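# Move clothes rail from wall hooks onto counter

## Task

Lift the clothes rail off both wall hooks and set it down lying flat on the counter. It must be no more than 30° off parallel to the wall, with its centre located between the two hooks and between 18 and 28 cm from the wall. Release it and pull the gripper away afterwards. If the gripper is still holding the rail at the end, the goal fails, and the rail only counts as placed if it stays put without the robot supporting it.

## Robot and tools

Robot: one xArm6-style arm with six revolute joints and a parallel two-finger gripper. A wrist camera sits on the gripper. There is only one arm, so every command row drives that single arm.

Frame: results report positions in the scene frame. Its origin lies on the table surface directly beneath the arm base. +z is up, +x points forward from the base, and +y is to the left when facing along +x. The base may be slightly tilted relative to the table. end_effector_position (metres) is the pinch point between the finger pads when closed, roughly 2 cm short of the fingertips. end_effector_quat_wxyz gives orientation. The fingers extend along the gripper's +z axis and close along its y axis. Closing pushes the fingertips about 10 mm further along +z. At long reach, the reported hand position can drift from the real one.

Tool execute_actions, argument actions: a list holding zero or one entry.
- Empty list {"actions": []}: nothing is commanded; you just get the current state back.
- Move: {"actions": [{"rows": [[...]], "steps": N}]}, with N from 1 to 15 and a default of 15. Each control step lasts 1/30 s. Each row covers one step, and if there are fewer rows than steps, the final row is held for the rest. A row has exactly 7 numbers: absolute target angles in radians for waist, shoulder, elbow, forearm roll, wrist pitch and wrist roll, in that order, then the gripper opening. These are joint targets, not offsets. They use the same scale as the Joint positions line, so a good starting point is to copy the current values and adjust them. Stated joint ranges: waist -6.283 to 6.283, shoulder -2.059 to 2.094, elbow -3.927 to 0.192, forearm roll -6.283 to 6.283, wrist pitch -1.693 to 3.142, wrist roll -6.283 to 6.283. A call is rejected, and nothing moves, if any target goes beyond a range end by more than 0.010 and is also further out than that joint's current angle. Actual ends can differ from the stated ones by up to 0.010. Targets past an actual end get clipped, and the result then says "joint sent to its limit". The opening runs from -1 (closed) to +1 (fully open, which is 0.084 m between the pads).
- Wait: {"actions": [{"steps": N}]} with N up to 300. No new command is sent. It returns after N steps have passed since the previous result, and time spent replying counts toward those steps.
- Optional pictures (boolean): include or skip camera images. They are included by default.

How motion behaves: each joint target changes at no more than 3.14 rad/s, with about 0.16 s of ramp-up, and the joints are coordinated so they finish together. On each step, a target is kept within 0.623 rad of the measured angle. If the targets would put the gripper more than 70 mm from where it is now, every target is scaled back. Large moves therefore take several calls. Between calls the arm keeps heading for the last row you sent, until it stalls or nearly stops.

Reading results: Joint positions and Joint velocities list the six joints (rad, rad/s) and then the finger gap (m, m/s). grip_measured is the measured opening on the command scale. Velocities are in m/s and rad/s. "joint command not followed" means the clearance check altered or blocked targets; mounting blocks and posts count as part of the arm. HELD marks steps where your row was not sent in whole or in part. Joint torques are total drive outputs, with per-unit offsets and noise. MOTOR HOT appears from 65 °C. At 80 °C an OVER-TEMPERATURE FAULT applies the brakes until the motors cool down.

Gripping: to keep hold of something, command an opening well below grip_measured. The further below it, the firmer the squeeze, up to about 24 N per pad for objects as wide as about 6 cm. Closing fast can hit harder. Sending exactly grip_measured gives only a light hold, and a wide part may slip.

Load limits (N m): waist 44.5, shoulder 44.5, elbow 26.7, forearm roll 26.7, wrist pitch 17.8, wrist roll 17.8. A held object's weight adds to these. If a joint reaches its limit through contact, the arm stops, backs that joint off slightly, pauses for 10 s and drops the rest of the call. Avoid pushing hard into the wall, hooks or counter.

Tool zoom_image: camera (one of cam_head_left, cam_head_right, cam_high, cam_low, cam_wrist) and region [x0, y0, x1, y1] in image pixels, with the origin at the top-left and a maximum size of 504x504. All images are 896x504. It returns an enlarged crop of that camera's most recent image.

Tool read_manual: section "licences" (the default). It only returns the URDF licence text and does not move anything.

Tool finished_scene: scene = the number of the current scene. It ends that scene for good and reports whether the goal was met. Only call it after the rail has been released, is resting on its own, and the gripper has moved away.

Things to watch for: brief external tugs on a held part or on loose objects may happen. Never drop or knock anything off the table, since that fails the task. Avoid slams, hard impacts and slips. Move smoothly and keep pauses short. A sensible order: look at the cameras, open the gripper, approach the rail, close firmly, lift it clear of the hooks, bring it down flat onto the counter at the required spot and angle, open the gripper, then lift away.

Each tool is called after "Call:" in YAML: its name, and indented under it one key for each argument.

## Session

Call:
execute_actions:
  actions: []

Scene clock: 0.00 s of 4700.00 s.
end_effector_position=(+0.2657, -0.1400, +0.1713) grip_measured=+1.00 end_effector_quat_wxyz=(-0.326, +0.863, -0.278, +0.269) end_effector_velocity=(-0.000, +0.000, +0.000) end_effector_angular_velocity=(+0.000, +0.000, -0.000)
Joint positions: [-1.185  0.136 -0.273  1.505  1.471 -2.461  0.084]
Joint velocities: [ 0. -0.  0.  0.  0. -0.  0.]
Joint torques (N m, as the arm reports them, + toward a larger angle): no reading
Motor temperatures (°C, as the motors report them): [31 28 34 34 34 34]

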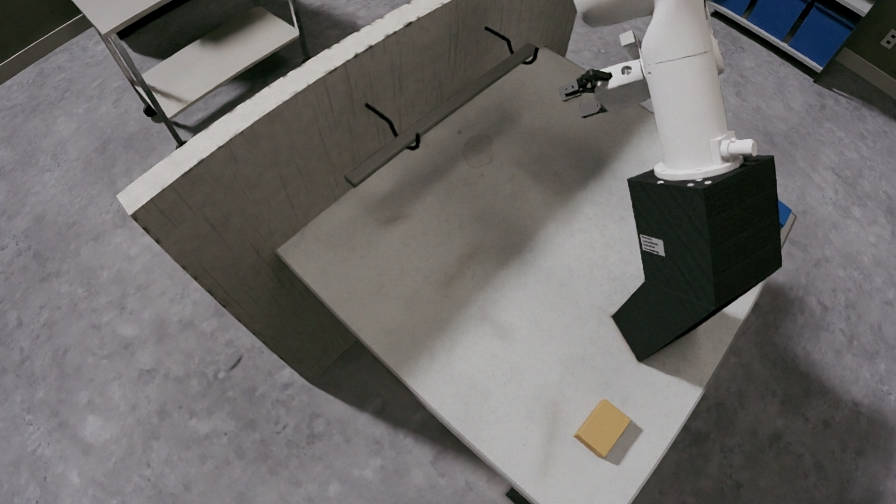

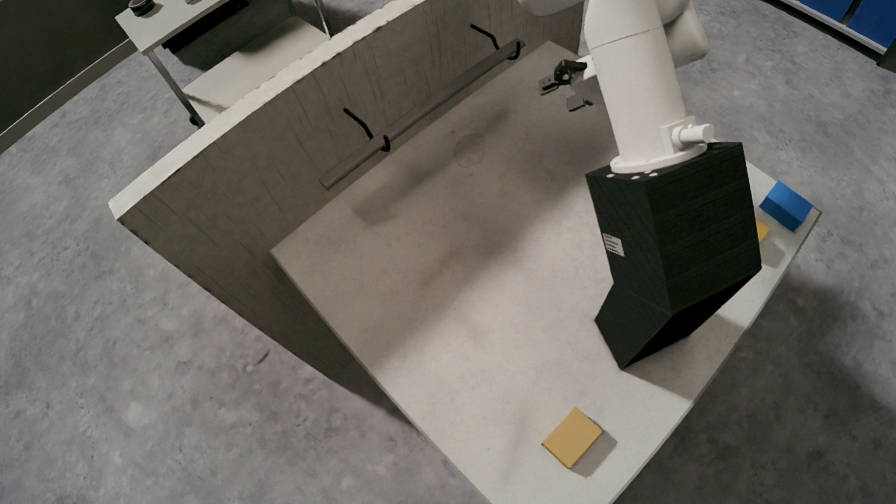

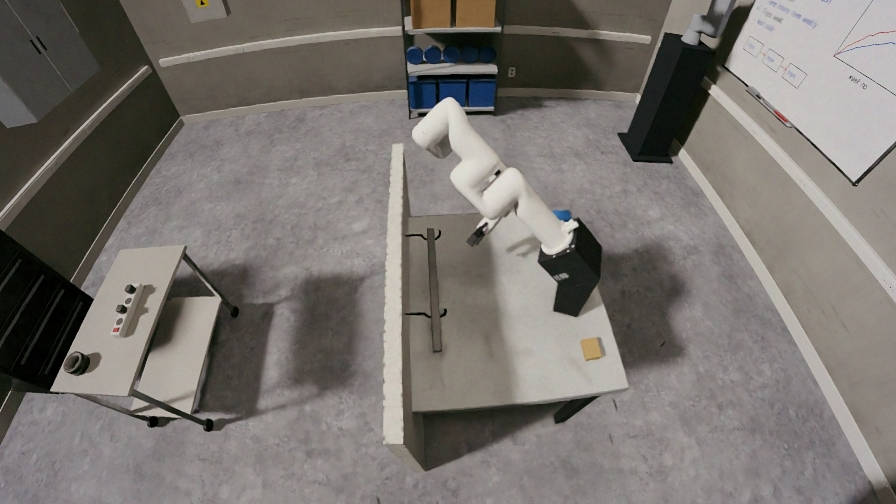

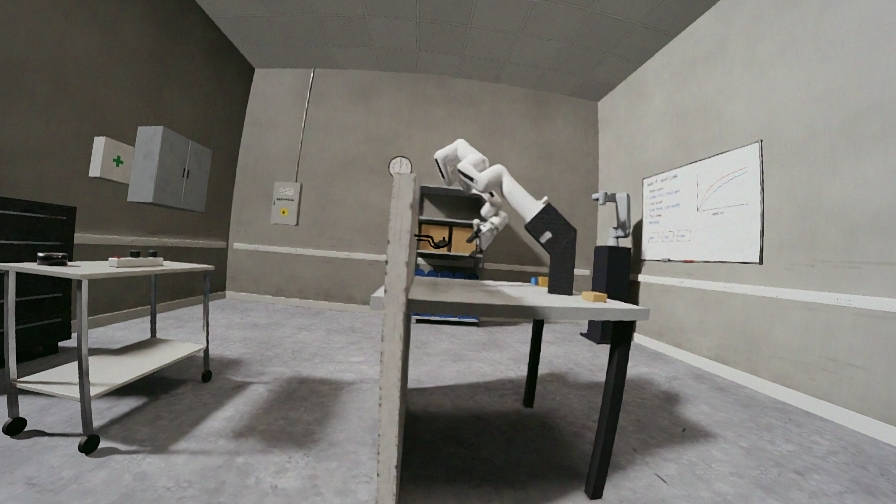

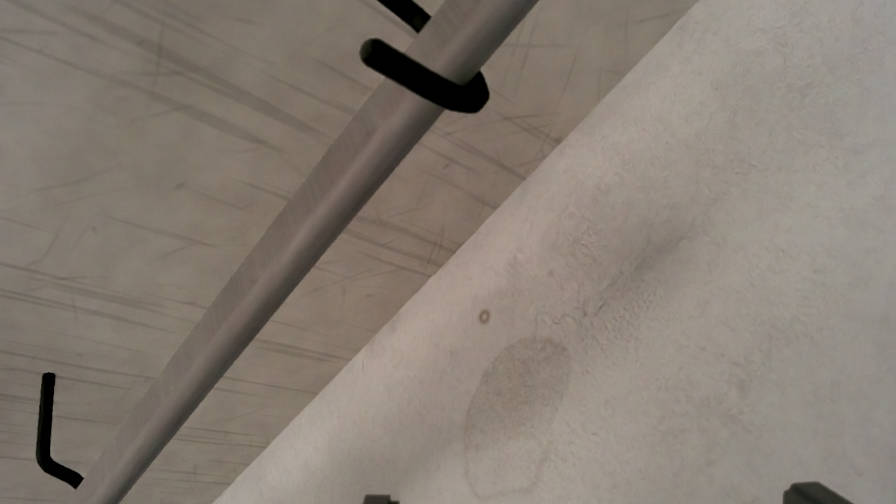

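Call:
execute_actions:
  actions:
    - {"rows":[[-0.87,-0.08,-0.274,1.39,1.26,-2.52,1],[-0.87,-0.08,-0.274,1.39,1.26,-2.52,1]],"steps":15}
  pictures: false

Call:
execute_actions:
  actions:
    - {"rows":[[-0.55,-0.30,-0.274,1.28,1.05,-2.58,1]],"steps":15}
  pictures: false

Call:
execute_actions:
  actions:
    - {"rows":[[-0.23,-0.52,-0.274,1.16,0.83,-2.64,1]],"steps":15}
  pictures: false

Call:
execute_actions:
  actions:
    - {"rows":[[0.09,-0.74,-0.275,1.05,0.62,-2.70,1]],"steps":15}
  pictures: false

Call:
execute_actions:
  actions:
    - {"steps":30}

Scene clock: 29.70 s of 4700.00 s.
end_effector_position=(+0.2835, -0.0796, +0.1716) grip_measured=+1.00 end_effector_quat_wxyz=(-0.397, +0.896, -0.032, +0.197) end_effector_velocity=(-0.001, -0.002, -0.001) end_effector_angular_velocity=(-0.006, +0.001, +0.009)
Joint positions: [-0.872 -0.079 -0.273  1.39   1.26  -2.52   0.084]
Joint velocities: [ 0.001  0.    -0.005 -0.003 -0.007 -0.001  0.   ]
Joint torques (N m, as the arm reports them, + toward a larger angle): [ -2.75 -14.85   3.64  -0.12   0.51  -0.17]
Motor temperatures (°C, as the motors report them): [31 28 35 34 34 34]
Steps of this call (steps 1 to 90: nothing new was sent; then 26.20 s passed at rest; steps 91 to 105: all 15 steps of this action). Readings (joint positions):
91: [-1.185 0.136 -0.273 1.505 1.470 -2.461]
92: [-1.178 0.132 -0.272 1.502 1.465 -2.462]
94: [-1.118 0.091 -0.272 1.479 1.422 -2.474]
98: [-0.907 -0.055 -0.276 1.405 1.290 -2.512]
105: the state above

Scene clock: 30.20 s of 4700.00 s.
end_effector_position=(+0.3106, -0.0394, +0.1802) grip_measured=+1.00 end_effector_quat_wxyz=(-0.412, +0.865, +0.229, +0.171) end_effector_velocity=(+0.001, -0.003, -0.001) end_effector_angular_velocity=(-0.009, -0.004, +0.009)
Joint positions: [-0.552 -0.299 -0.273  1.28   1.05  -2.58   0.084]
Joint velocities: [ 0.002 -0.    -0.005 -0.003 -0.008 -0.002  0.   ]
Joint torques (N m, as the arm reports them, + toward a larger angle): [ -0.6  -16.16   0.65   0.04   0.51  -0.23]
Motor temperatures (°C, as the motors report them): [31 28 35 34 34 34]
Steps of this call (steps 1 to 15: all 15 steps of this action). Readings (joint positions):
1: [-0.871 -0.079 -0.273 1.390 1.260 -2.520]
2: [-0.864 -0.083 -0.273 1.387 1.254 -2.522]
4: [-0.804 -0.124 -0.272 1.366 1.212 -2.533]
8: [-0.590 -0.274 -0.277 1.295 1.080 -2.572]
15: the state above

Scene clock: 30.70 s of 4700.00 s.
end_effector_position=(+0.3591, -0.0088, +0.2002) grip_measured=+1.00 end_effector_quat_wxyz=(-0.366, +0.779, +0.471, +0.192) end_effector_velocity=(+0.003, -0.003, -0.001) end_effector_angular_velocity=(-0.010, -0.008, +0.006)
Joint positions: [-0.232 -0.518 -0.272  1.16   0.831 -2.64   0.084]
Joint velocities: [ 0.001 -0.    -0.006 -0.003 -0.009 -0.002  0.   ]
Joint torques (N m, as the arm reports them, + toward a larger angle): [  1.07 -16.55  -4.4    0.05   0.36  -0.08]
Motor temperatures (°C, as the motors report them): [31 28 35 34 34 34]
Steps of this call (steps 1 to 15: all 15 steps of this action). Readings (joint positions):
1: [-0.551 -0.299 -0.273 1.280 1.050 -2.580]
2: [-0.545 -0.303 -0.273 1.277 1.044 -2.582]
4: [-0.484 -0.344 -0.271 1.253 0.999 -2.593]
8: [-0.270 -0.494 -0.278 1.176 0.861 -2.632]
15: the state above

Scene clock: 31.20 s of 4700.00 s.
end_effector_position=(+0.4313, +0.0290, +0.2492) grip_measured=+1.00 end_effector_quat_wxyz=(-0.270, +0.656, +0.652, +0.267) end_effector_velocity=(-0.002, -0.000, -0.002) end_effector_angular_velocity=(-0.009, -0.004, +0.009)
Joint positions: [ 0.088 -0.738 -0.273  1.051  0.621 -2.7    0.084]
Joint velocities: [ 0.006  0.     0.005 -0.006 -0.013 -0.003  0.   ]
Joint torques (N m, as the arm reports them, + toward a larger angle): [  1.15 -15.63 -10.73   0.03   0.19   0.03]
Motor temperatures (°C, as the motors report them): [31 28 35 34 34 34]
Steps of this call (steps 1 to 15: all 15 steps of this action). Readings (joint positions):
1: [-0.231 -0.519 -0.273 1.160 0.830 -2.640]
2: [-0.225 -0.523 -0.272 1.157 0.824 -2.642]
4: [-0.165 -0.563 -0.270 1.136 0.782 -2.653]
8: [0.027 -0.697 -0.278 1.072 0.663 -2.688]
15: the state above

Scene clock: 32.20 s of 4700.00 s.
end_effector_position=(+0.4326, +0.0291, +0.2499) grip_measured=+1.00 end_effector_quat_wxyz=(-0.269, +0.655, +0.653, +0.269) end_effector_velocity=(+0.000, -0.000, +0.000) end_effector_angular_velocity=(-0.000, -0.001, +0.000)
Joint positions: [ 0.09  -0.74  -0.275  1.05   0.62  -2.7    0.084]
Joint velocities: [-0.    -0.    -0.     0.    -0.    -0.001  0.   ]
Joint torques (N m, as the arm reports them, + toward a larger angle): [  1.84 -15.44 -10.33   0.02   0.09   0.04]
Motor temperatures (°C, as the motors report them): [31 28 35 34 34 34]
Steps of this call (steps 1 to 15: the robot went on to your last target; steps 16 to 30: nothing new was sent). Readings (joint positions):
1: [0.088 -0.739 -0.273 1.050 0.621 -2.700]
2: [0.089 -0.739 -0.274 1.050 0.620 -2.700]
4: [0.089 -0.739 -0.274 1.050 0.620 -2.700]
8: [0.089 -0.739 -0.275 1.050 0.620 -2.700]
30: the state above
The arm was judged still, so your last target was given up. Only a new action makes it travel on or press farther. Fingers that are still opening or closing keep moving.

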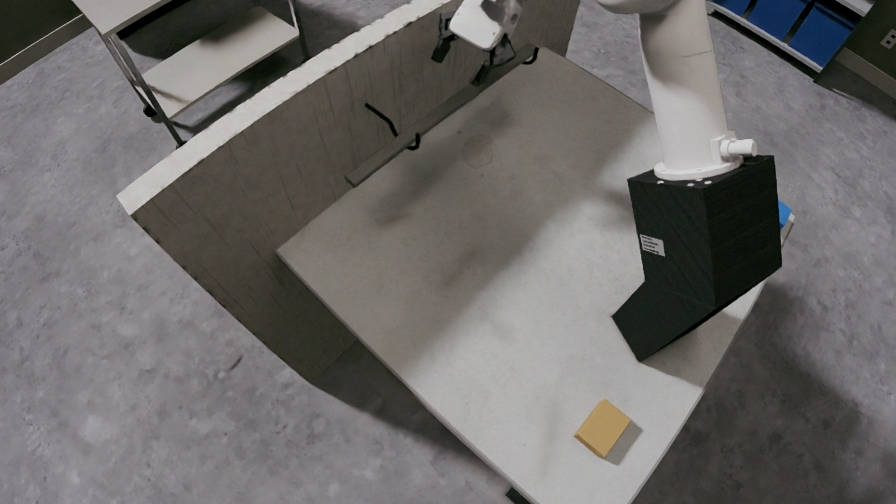

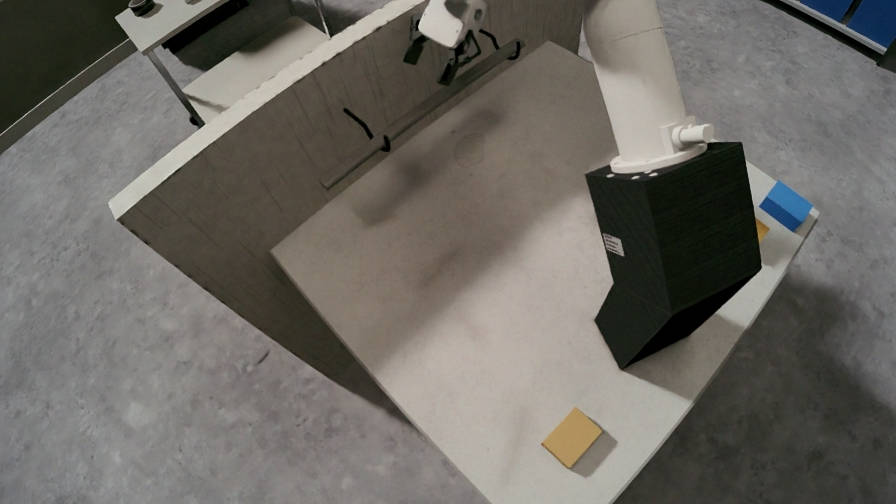

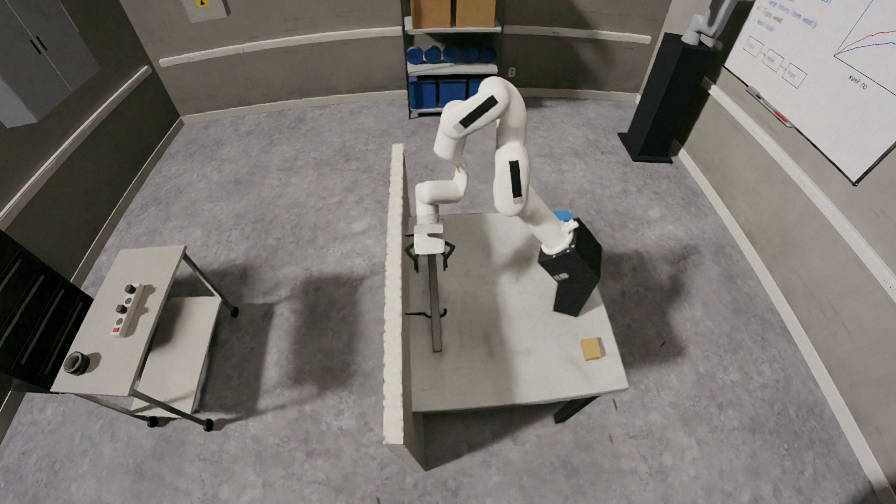

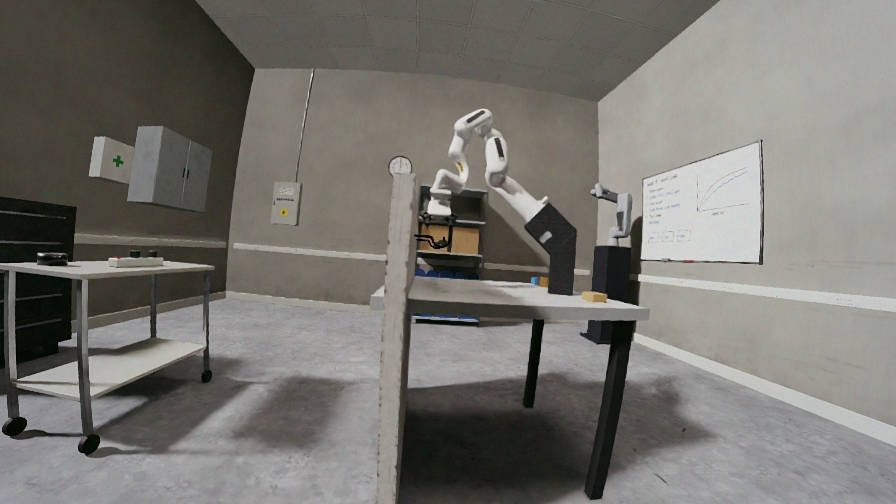

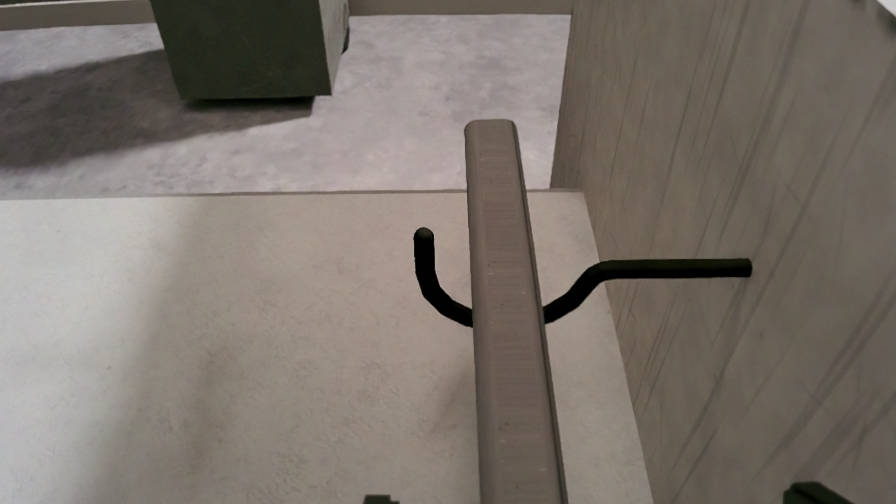

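Call:
execute_actions:
  actions:
    - {"rows":[[0.075,-0.54,-0.355,1.21,0.585,-2.90,1]],"steps":15}
  pictures: false

Call:
execute_actions:
  actions:
    - {"rows":[[0.055,-0.339,-0.448,1.365,0.566,-3.105,1]],"steps":15}

Scene clock: 34.73 s of 4700.00 s.
end_effector_position=(+0.4342, +0.0295, +0.2125) grip_measured=+1.00 end_effector_quat_wxyz=(-0.271, +0.655, +0.652, +0.270) end_effector_velocity=(-0.001, +0.000, -0.000) end_effector_angular_velocity=(+0.000, -0.000, -0.000)
Joint positions: [ 0.075 -0.541 -0.355  1.21   0.585 -2.9    0.084]
Joint velocities: [ 0.     0.002  0.001  0.004 -0.001 -0.004 -0.   ]
Joint torques (N m, as the arm reports them, + toward a larger angle): [  1.73 -17.56  -7.53   0.08   0.23  -0.08]
Motor temperatures (°C, as the motors report them): [31 28 35 34 34 34]
Steps of this call (steps 1 to 61: nothing new was sent; steps 62 to 76: all 15 steps of this action). Readings (joint positions):
62: [0.090 -0.740 -0.275 1.050 0.620 -2.701]
63: [0.090 -0.733 -0.278 1.057 0.619 -2.709]
65: [0.085 -0.676 -0.303 1.105 0.608 -2.770]
69: [0.076 -0.549 -0.348 1.199 0.588 -2.885]
76: the state above

Scene clock: 35.23 s of 4700.00 s.
end_effector_position=(+0.4330, +0.0294, +0.1705) grip_measured=+1.00 end_effector_quat_wxyz=(-0.269, +0.654, +0.653, +0.270) end_effector_velocity=(-0.001, +0.000, -0.001) end_effector_angular_velocity=(+0.000, +0.000, +0.001)
Joint positions: [ 0.055 -0.34  -0.448  1.365  0.566 -3.105  0.084]
Joint velocities: [ 0.     0.002  0.001  0.003 -0.    -0.004 -0.   ]
Joint torques (N m, as the arm reports them, + toward a larger angle): [  2.53 -19.83  -4.81   0.09   0.28  -0.12]
Motor temperatures (°C, as the motors report them): [31 28 35 34 34 34]
Steps of this call (steps 1 to 15: all 15 steps of this action). Readings (joint positions):
1: [0.075 -0.541 -0.355 1.210 0.585 -2.900]
2: [0.074 -0.534 -0.358 1.216 0.584 -2.909]
4: [0.069 -0.478 -0.387 1.262 0.579 -2.970]
8: [0.056 -0.349 -0.440 1.354 0.567 -3.089]
15: the state above

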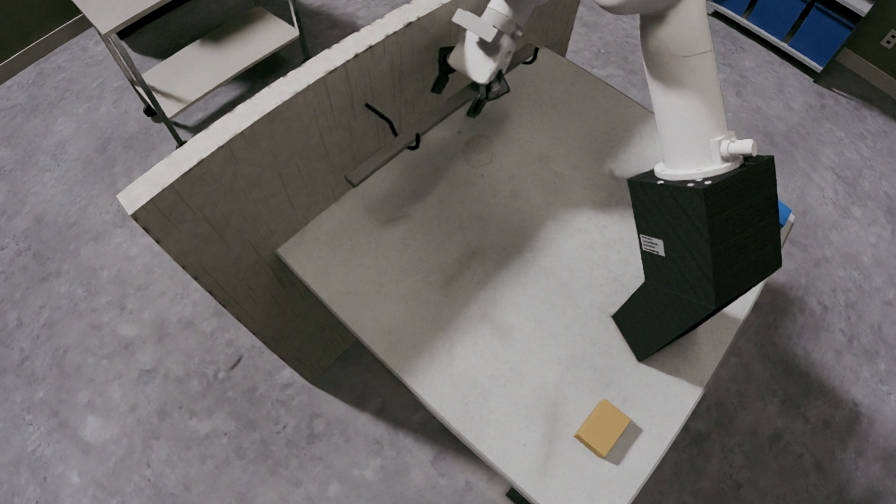

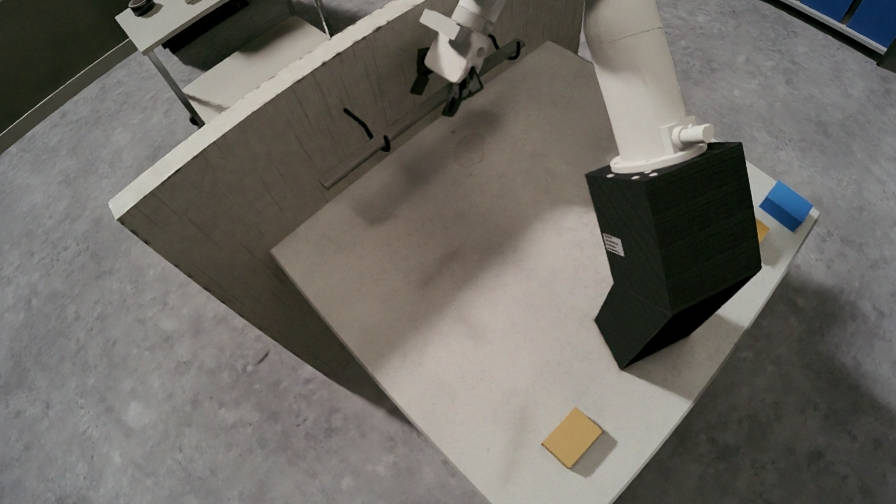

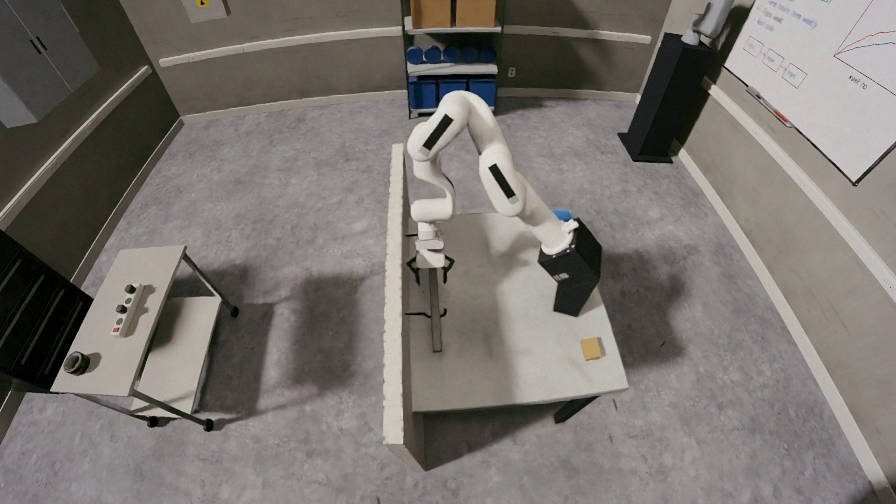

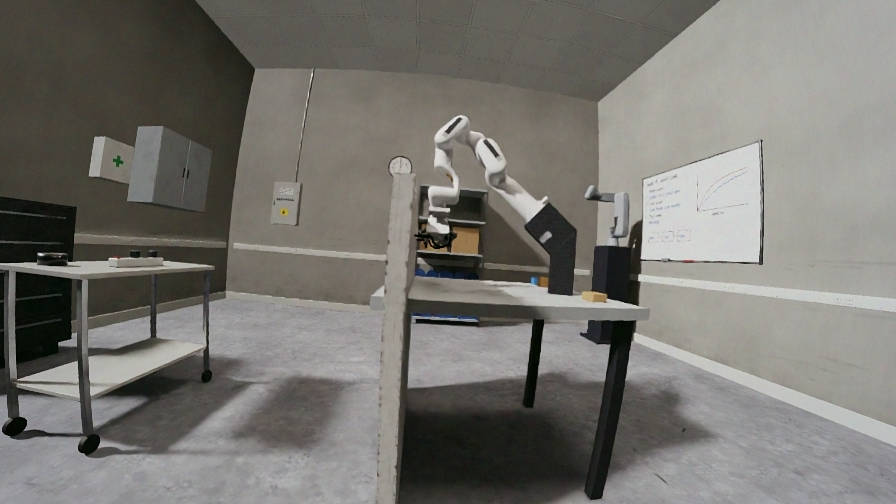

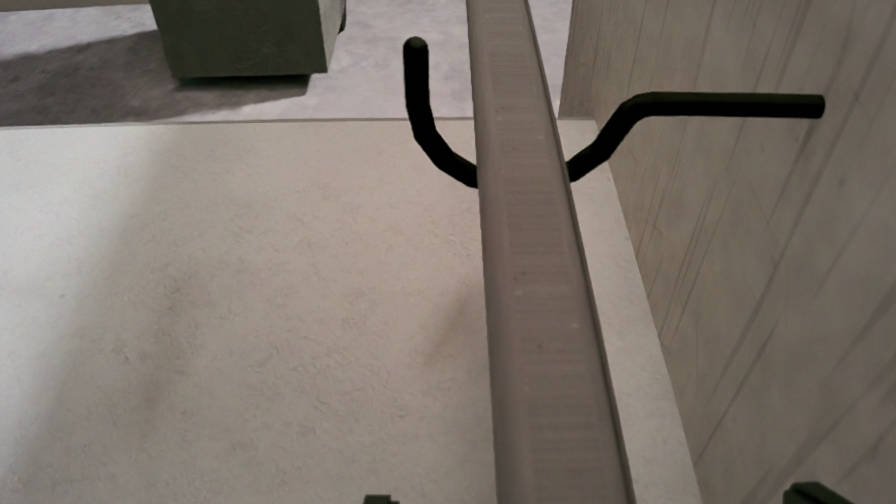

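Call:
execute_actions:
  actions:
    - {"rows":[[0.043,-0.224,-0.507,1.445,0.560,-3.21,1]],"steps":15}

Call:
zoom_image:
  camera: "cam_low"
  region: [400,190,500,290]

Scene clock: 47.27 s of 4700.00 s.
end_effector_position=(+0.4462, +0.0255, +0.1671) grip_measured=+0.99 end_effector_quat_wxyz=(-0.251, +0.652, +0.656, +0.285) end_effector_velocity=(-0.000, -0.000, -0.000) end_effector_angular_velocity=(-0.000, -0.000, -0.000)
Joint positions: [ 0.047 -0.322 -0.475  1.421  0.568 -3.176  0.084]
Joint velocities: [-0. -0.  0.  0. -0. -0.  0.]
Joint torques (N m, as the arm reports them, + toward a larger angle): [  7.61 -34.24 -28.69   0.13   2.33  -1.76]
Motor temperatures (°C, as the motors report them): [31 28 36 34 35 34]
TORQUE FAULT: the external load on joint 2 (shoulder) reached its load limit, and the arm stopped for 10 seconds. The arm's remaining commands of this call were not run. Joint 2 (shoulder) moved back by up to 3 degrees. The arm holds there, with its grip as last carried out, and accepts commands again: back off and push less far. The arm stops again, at the same cost, whenever a joint's load reaches its limit.
The stop began at step 61 of this call (marked STOPPED below). From that step on the arm followed nothing that you had sent. 10 steps, steps kept back included, did not run and will not run. Nothing is kept back now, and the robot has no last target.
Steps of this call (steps 1 to 15: the robot went on to your last target; steps 16 to 55: nothing new was sent; steps 56 to 60: the first 5 steps of this action; steps 61 to 361: the stop). Readings (joint positions):
56: [0.055 -0.339 -0.448 1.365 0.566 -3.106]
57: [0.054 -0.332 -0.452 1.371 0.566 -3.113]
59: [0.049 -0.285 -0.478 1.405 0.564 -3.158]
61: [0.048 -0.278 -0.484 1.422 0.572 -3.177] STOPPED
63: [0.049 -0.293 -0.481 1.421 0.570 -3.177]
361: the state above

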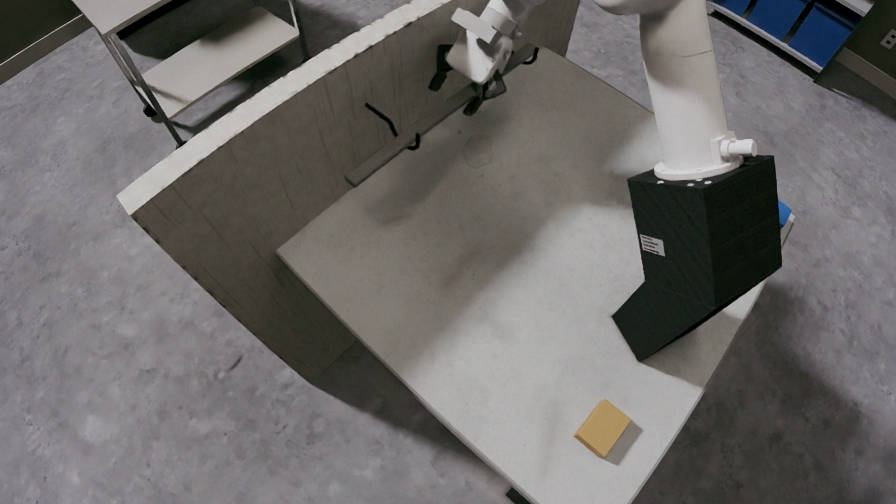

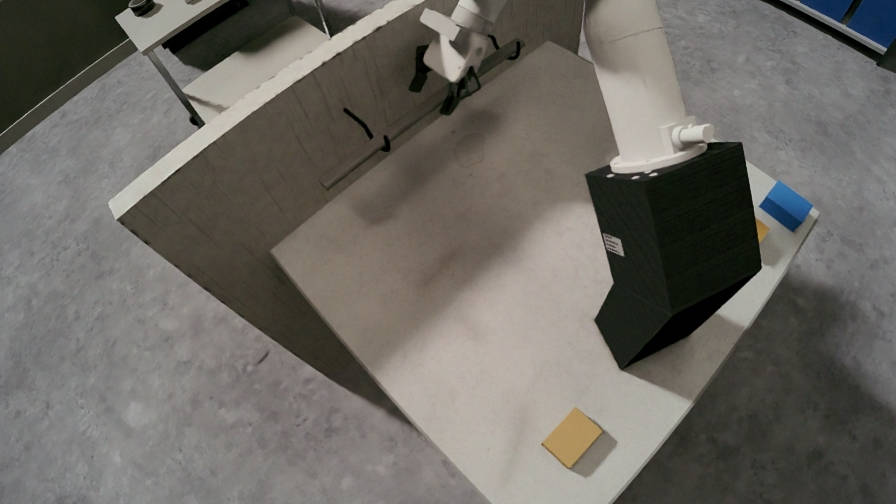

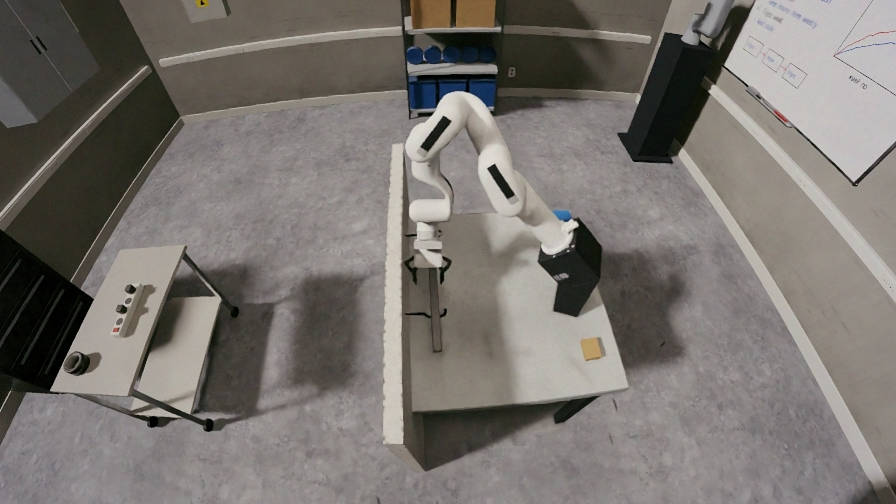

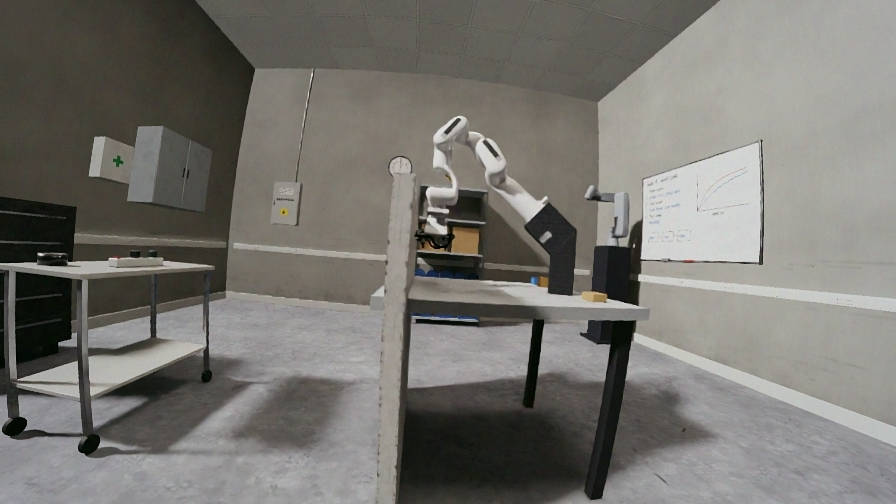

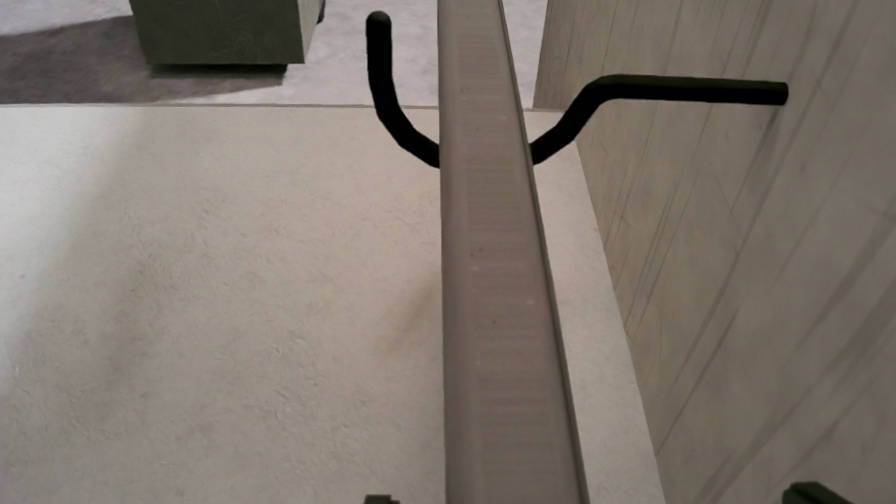

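Region (400, 190, 500, 290) of cam_low's 896x504 image, scaled by 5.040, with more detail than that image has.

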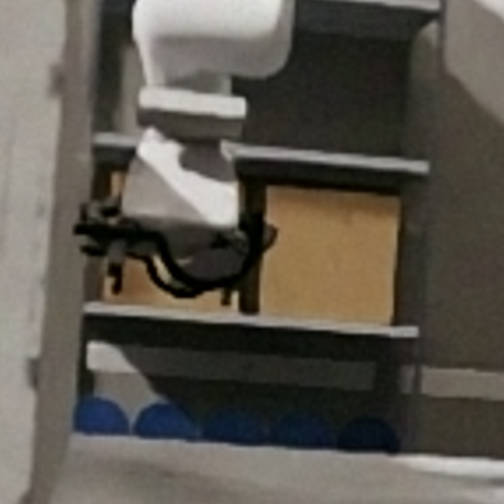

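Call:
execute_actions:
  actions:
    - {"rows":[[0.055,-0.345,-0.448,1.365,0.566,-3.105,1]],"steps":12}
  pictures: false

Call:
execute_actions:
  actions:
    - {"rows":[[0.055,-0.345,-0.448,1.365,0.566,-3.105,0.6],[0.055,-0.345,-0.448,1.365,0.566,-3.105,0.2],[0.055,-0.345,-0.448,1.365,0.566,-3.105,-0.1],[0.055,-0.345,-0.448,1.365,0.566,-3.105,-0.4],[0.055,-0.345,-0.448,1.365,0.566,-3.105,-0.7],[0.055,-0.345,-0.448,1.365,0.566,-3.105,-1]],"steps":15}
  pictures: false

Call:
execute_actions:
  actions:
    - {"steps":15}

Scene clock: 51.57 s of 4700.00 s.
end_effector_position=(+0.4379, +0.0290, +0.1726) grip_measured=+1.00 end_effector_quat_wxyz=(-0.265, +0.653, +0.655, +0.274) end_effector_velocity=(-0.025, +0.000, -0.008) end_effector_angular_velocity=(-0.006, +0.053, +0.001)
Joint positions: [ 0.056 -0.347 -0.452  1.365  0.567 -3.106  0.084]
Joint velocities: [-0.009  0.015  0.032 -0.003 -0.008  0.008  0.   ]
Joint torques (N m, as the arm reports them, + toward a larger angle): [  2.32 -20.64  -5.44   0.19   0.28  -0.16]
Motor temperatures (°C, as the motors report them): [31 28 37 34 35 34]
Steps of this call (steps 1 to 90: nothing new was sent; then 0.90 s passed at rest; steps 91 to 102: all 12 steps of this action). Readings (joint positions):
91: [0.047 -0.322 -0.475 1.421 0.568 -3.175]
92: [0.048 -0.325 -0.473 1.415 0.568 -3.168]
94: [0.054 -0.339 -0.464 1.388 0.569 -3.134]
98: [0.058 -0.349 -0.457 1.367 0.569 -3.109]
102: the state above

Scene clock: 52.07 s of 4700.00 s.
end_effector_position=(+0.4329, +0.0292, +0.1713) grip_measured=-0.35 end_effector_quat_wxyz=(-0.268, +0.654, +0.654, +0.271) end_effector_velocity=(+0.002, -0.000, +0.000) end_effector_angular_velocity=(-0.000, -0.002, -0.001)
Joint positions: [ 0.055 -0.344 -0.445  1.365  0.566 -3.105  0.029]
Joint velocities: [ 0.     0.    -0.003  0.     0.     0.    -0.   ]
Joint torques (N m, as the arm reports them, + toward a larger angle): [  2.78 -23.6  -12.91   0.63   0.32   0.04]
Motor temperatures (°C, as the motors report them): [31 28 37 34 35 34]
Steps of this call (steps 1 to 15: all 15 steps of this action). Readings (joint positions):
1: [0.056 -0.347 -0.451 1.365 0.567 -3.106]
2: [0.056 -0.346 -0.450 1.365 0.567 -3.105]
4: [0.056 -0.346 -0.449 1.365 0.566 -3.105]
8: [0.055 -0.345 -0.446 1.365 0.566 -3.105]
15: the state above

Scene clock: 52.57 s of 4700.00 s.
end_effector_position=(+0.4335, +0.0291, +0.1714) grip_measured=-0.35 end_effector_quat_wxyz=(-0.268, +0.654, +0.654, +0.271) end_effector_velocity=(+0.001, -0.000, +0.000) end_effector_angular_velocity=(-0.000, -0.001, -0.001)
Joint positions: [ 0.055 -0.344 -0.446  1.365  0.566 -3.105  0.029]
Joint velocities: [-0.    -0.    -0.001  0.     0.    -0.     0.   ]
Joint torques (N m, as the arm reports them, + toward a larger angle): [  2.73 -26.25 -18.06   0.97   0.31   0.02]
Motor temperatures (°C, as the motors report them): [31 28 37 34 35 34]
Steps of this call (steps 1 to 15: the robot went on to your last target). Readings (joint positions):
1: [0.055 -0.344 -0.445 1.365 0.566 -3.105]
2: [0.055 -0.344 -0.445 1.365 0.566 -3.105]
4: [0.055 -0.344 -0.446 1.365 0.566 -3.105]
8: [0.055 -0.344 -0.446 1.365 0.566 -3.105]
15: the state above
The arm was judged still, so your last target was given up. Only a new action makes it travel on or press farther. Fingers that are still opening or closing keep moving.

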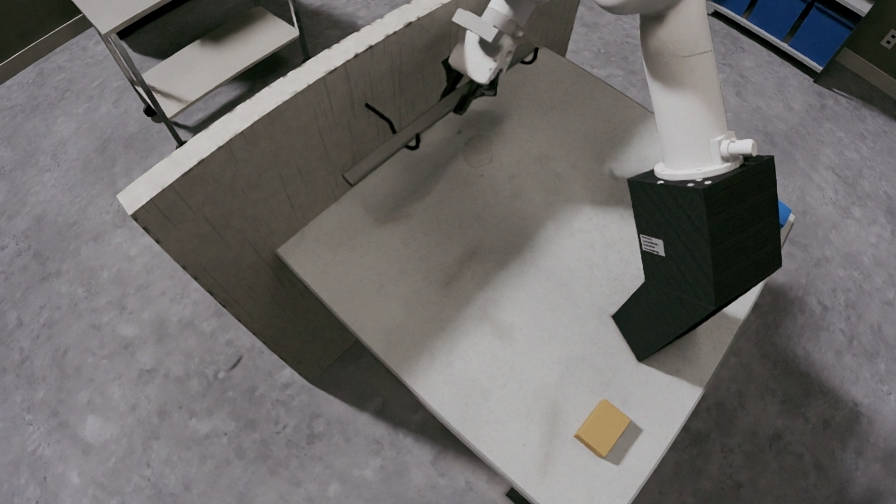

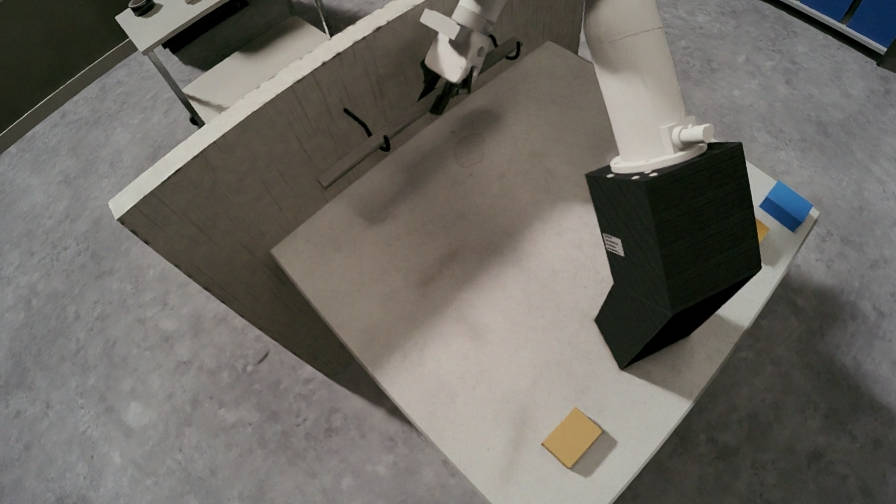

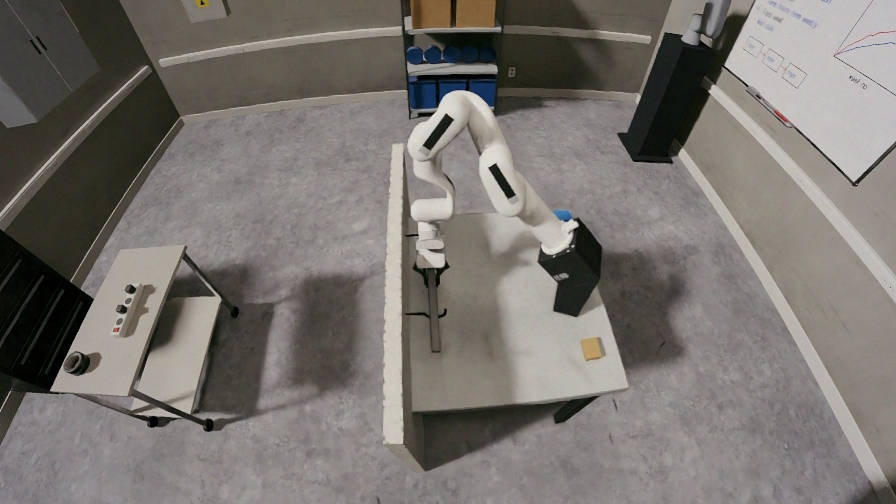

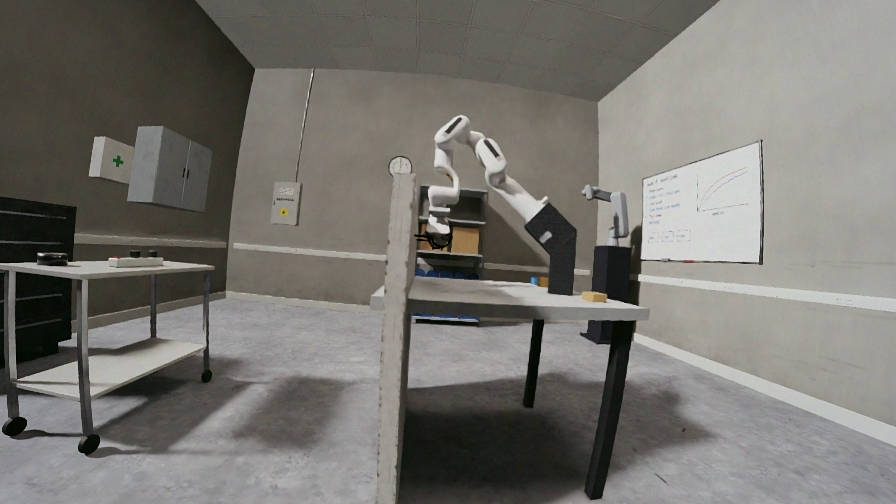

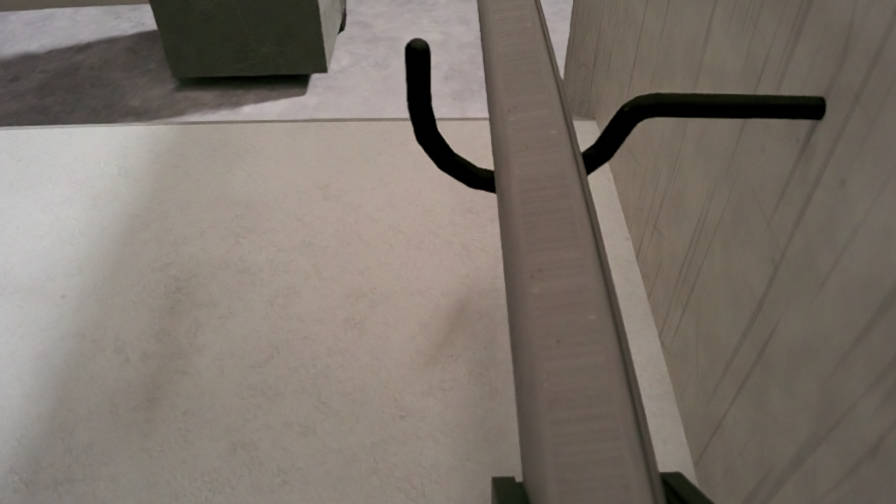

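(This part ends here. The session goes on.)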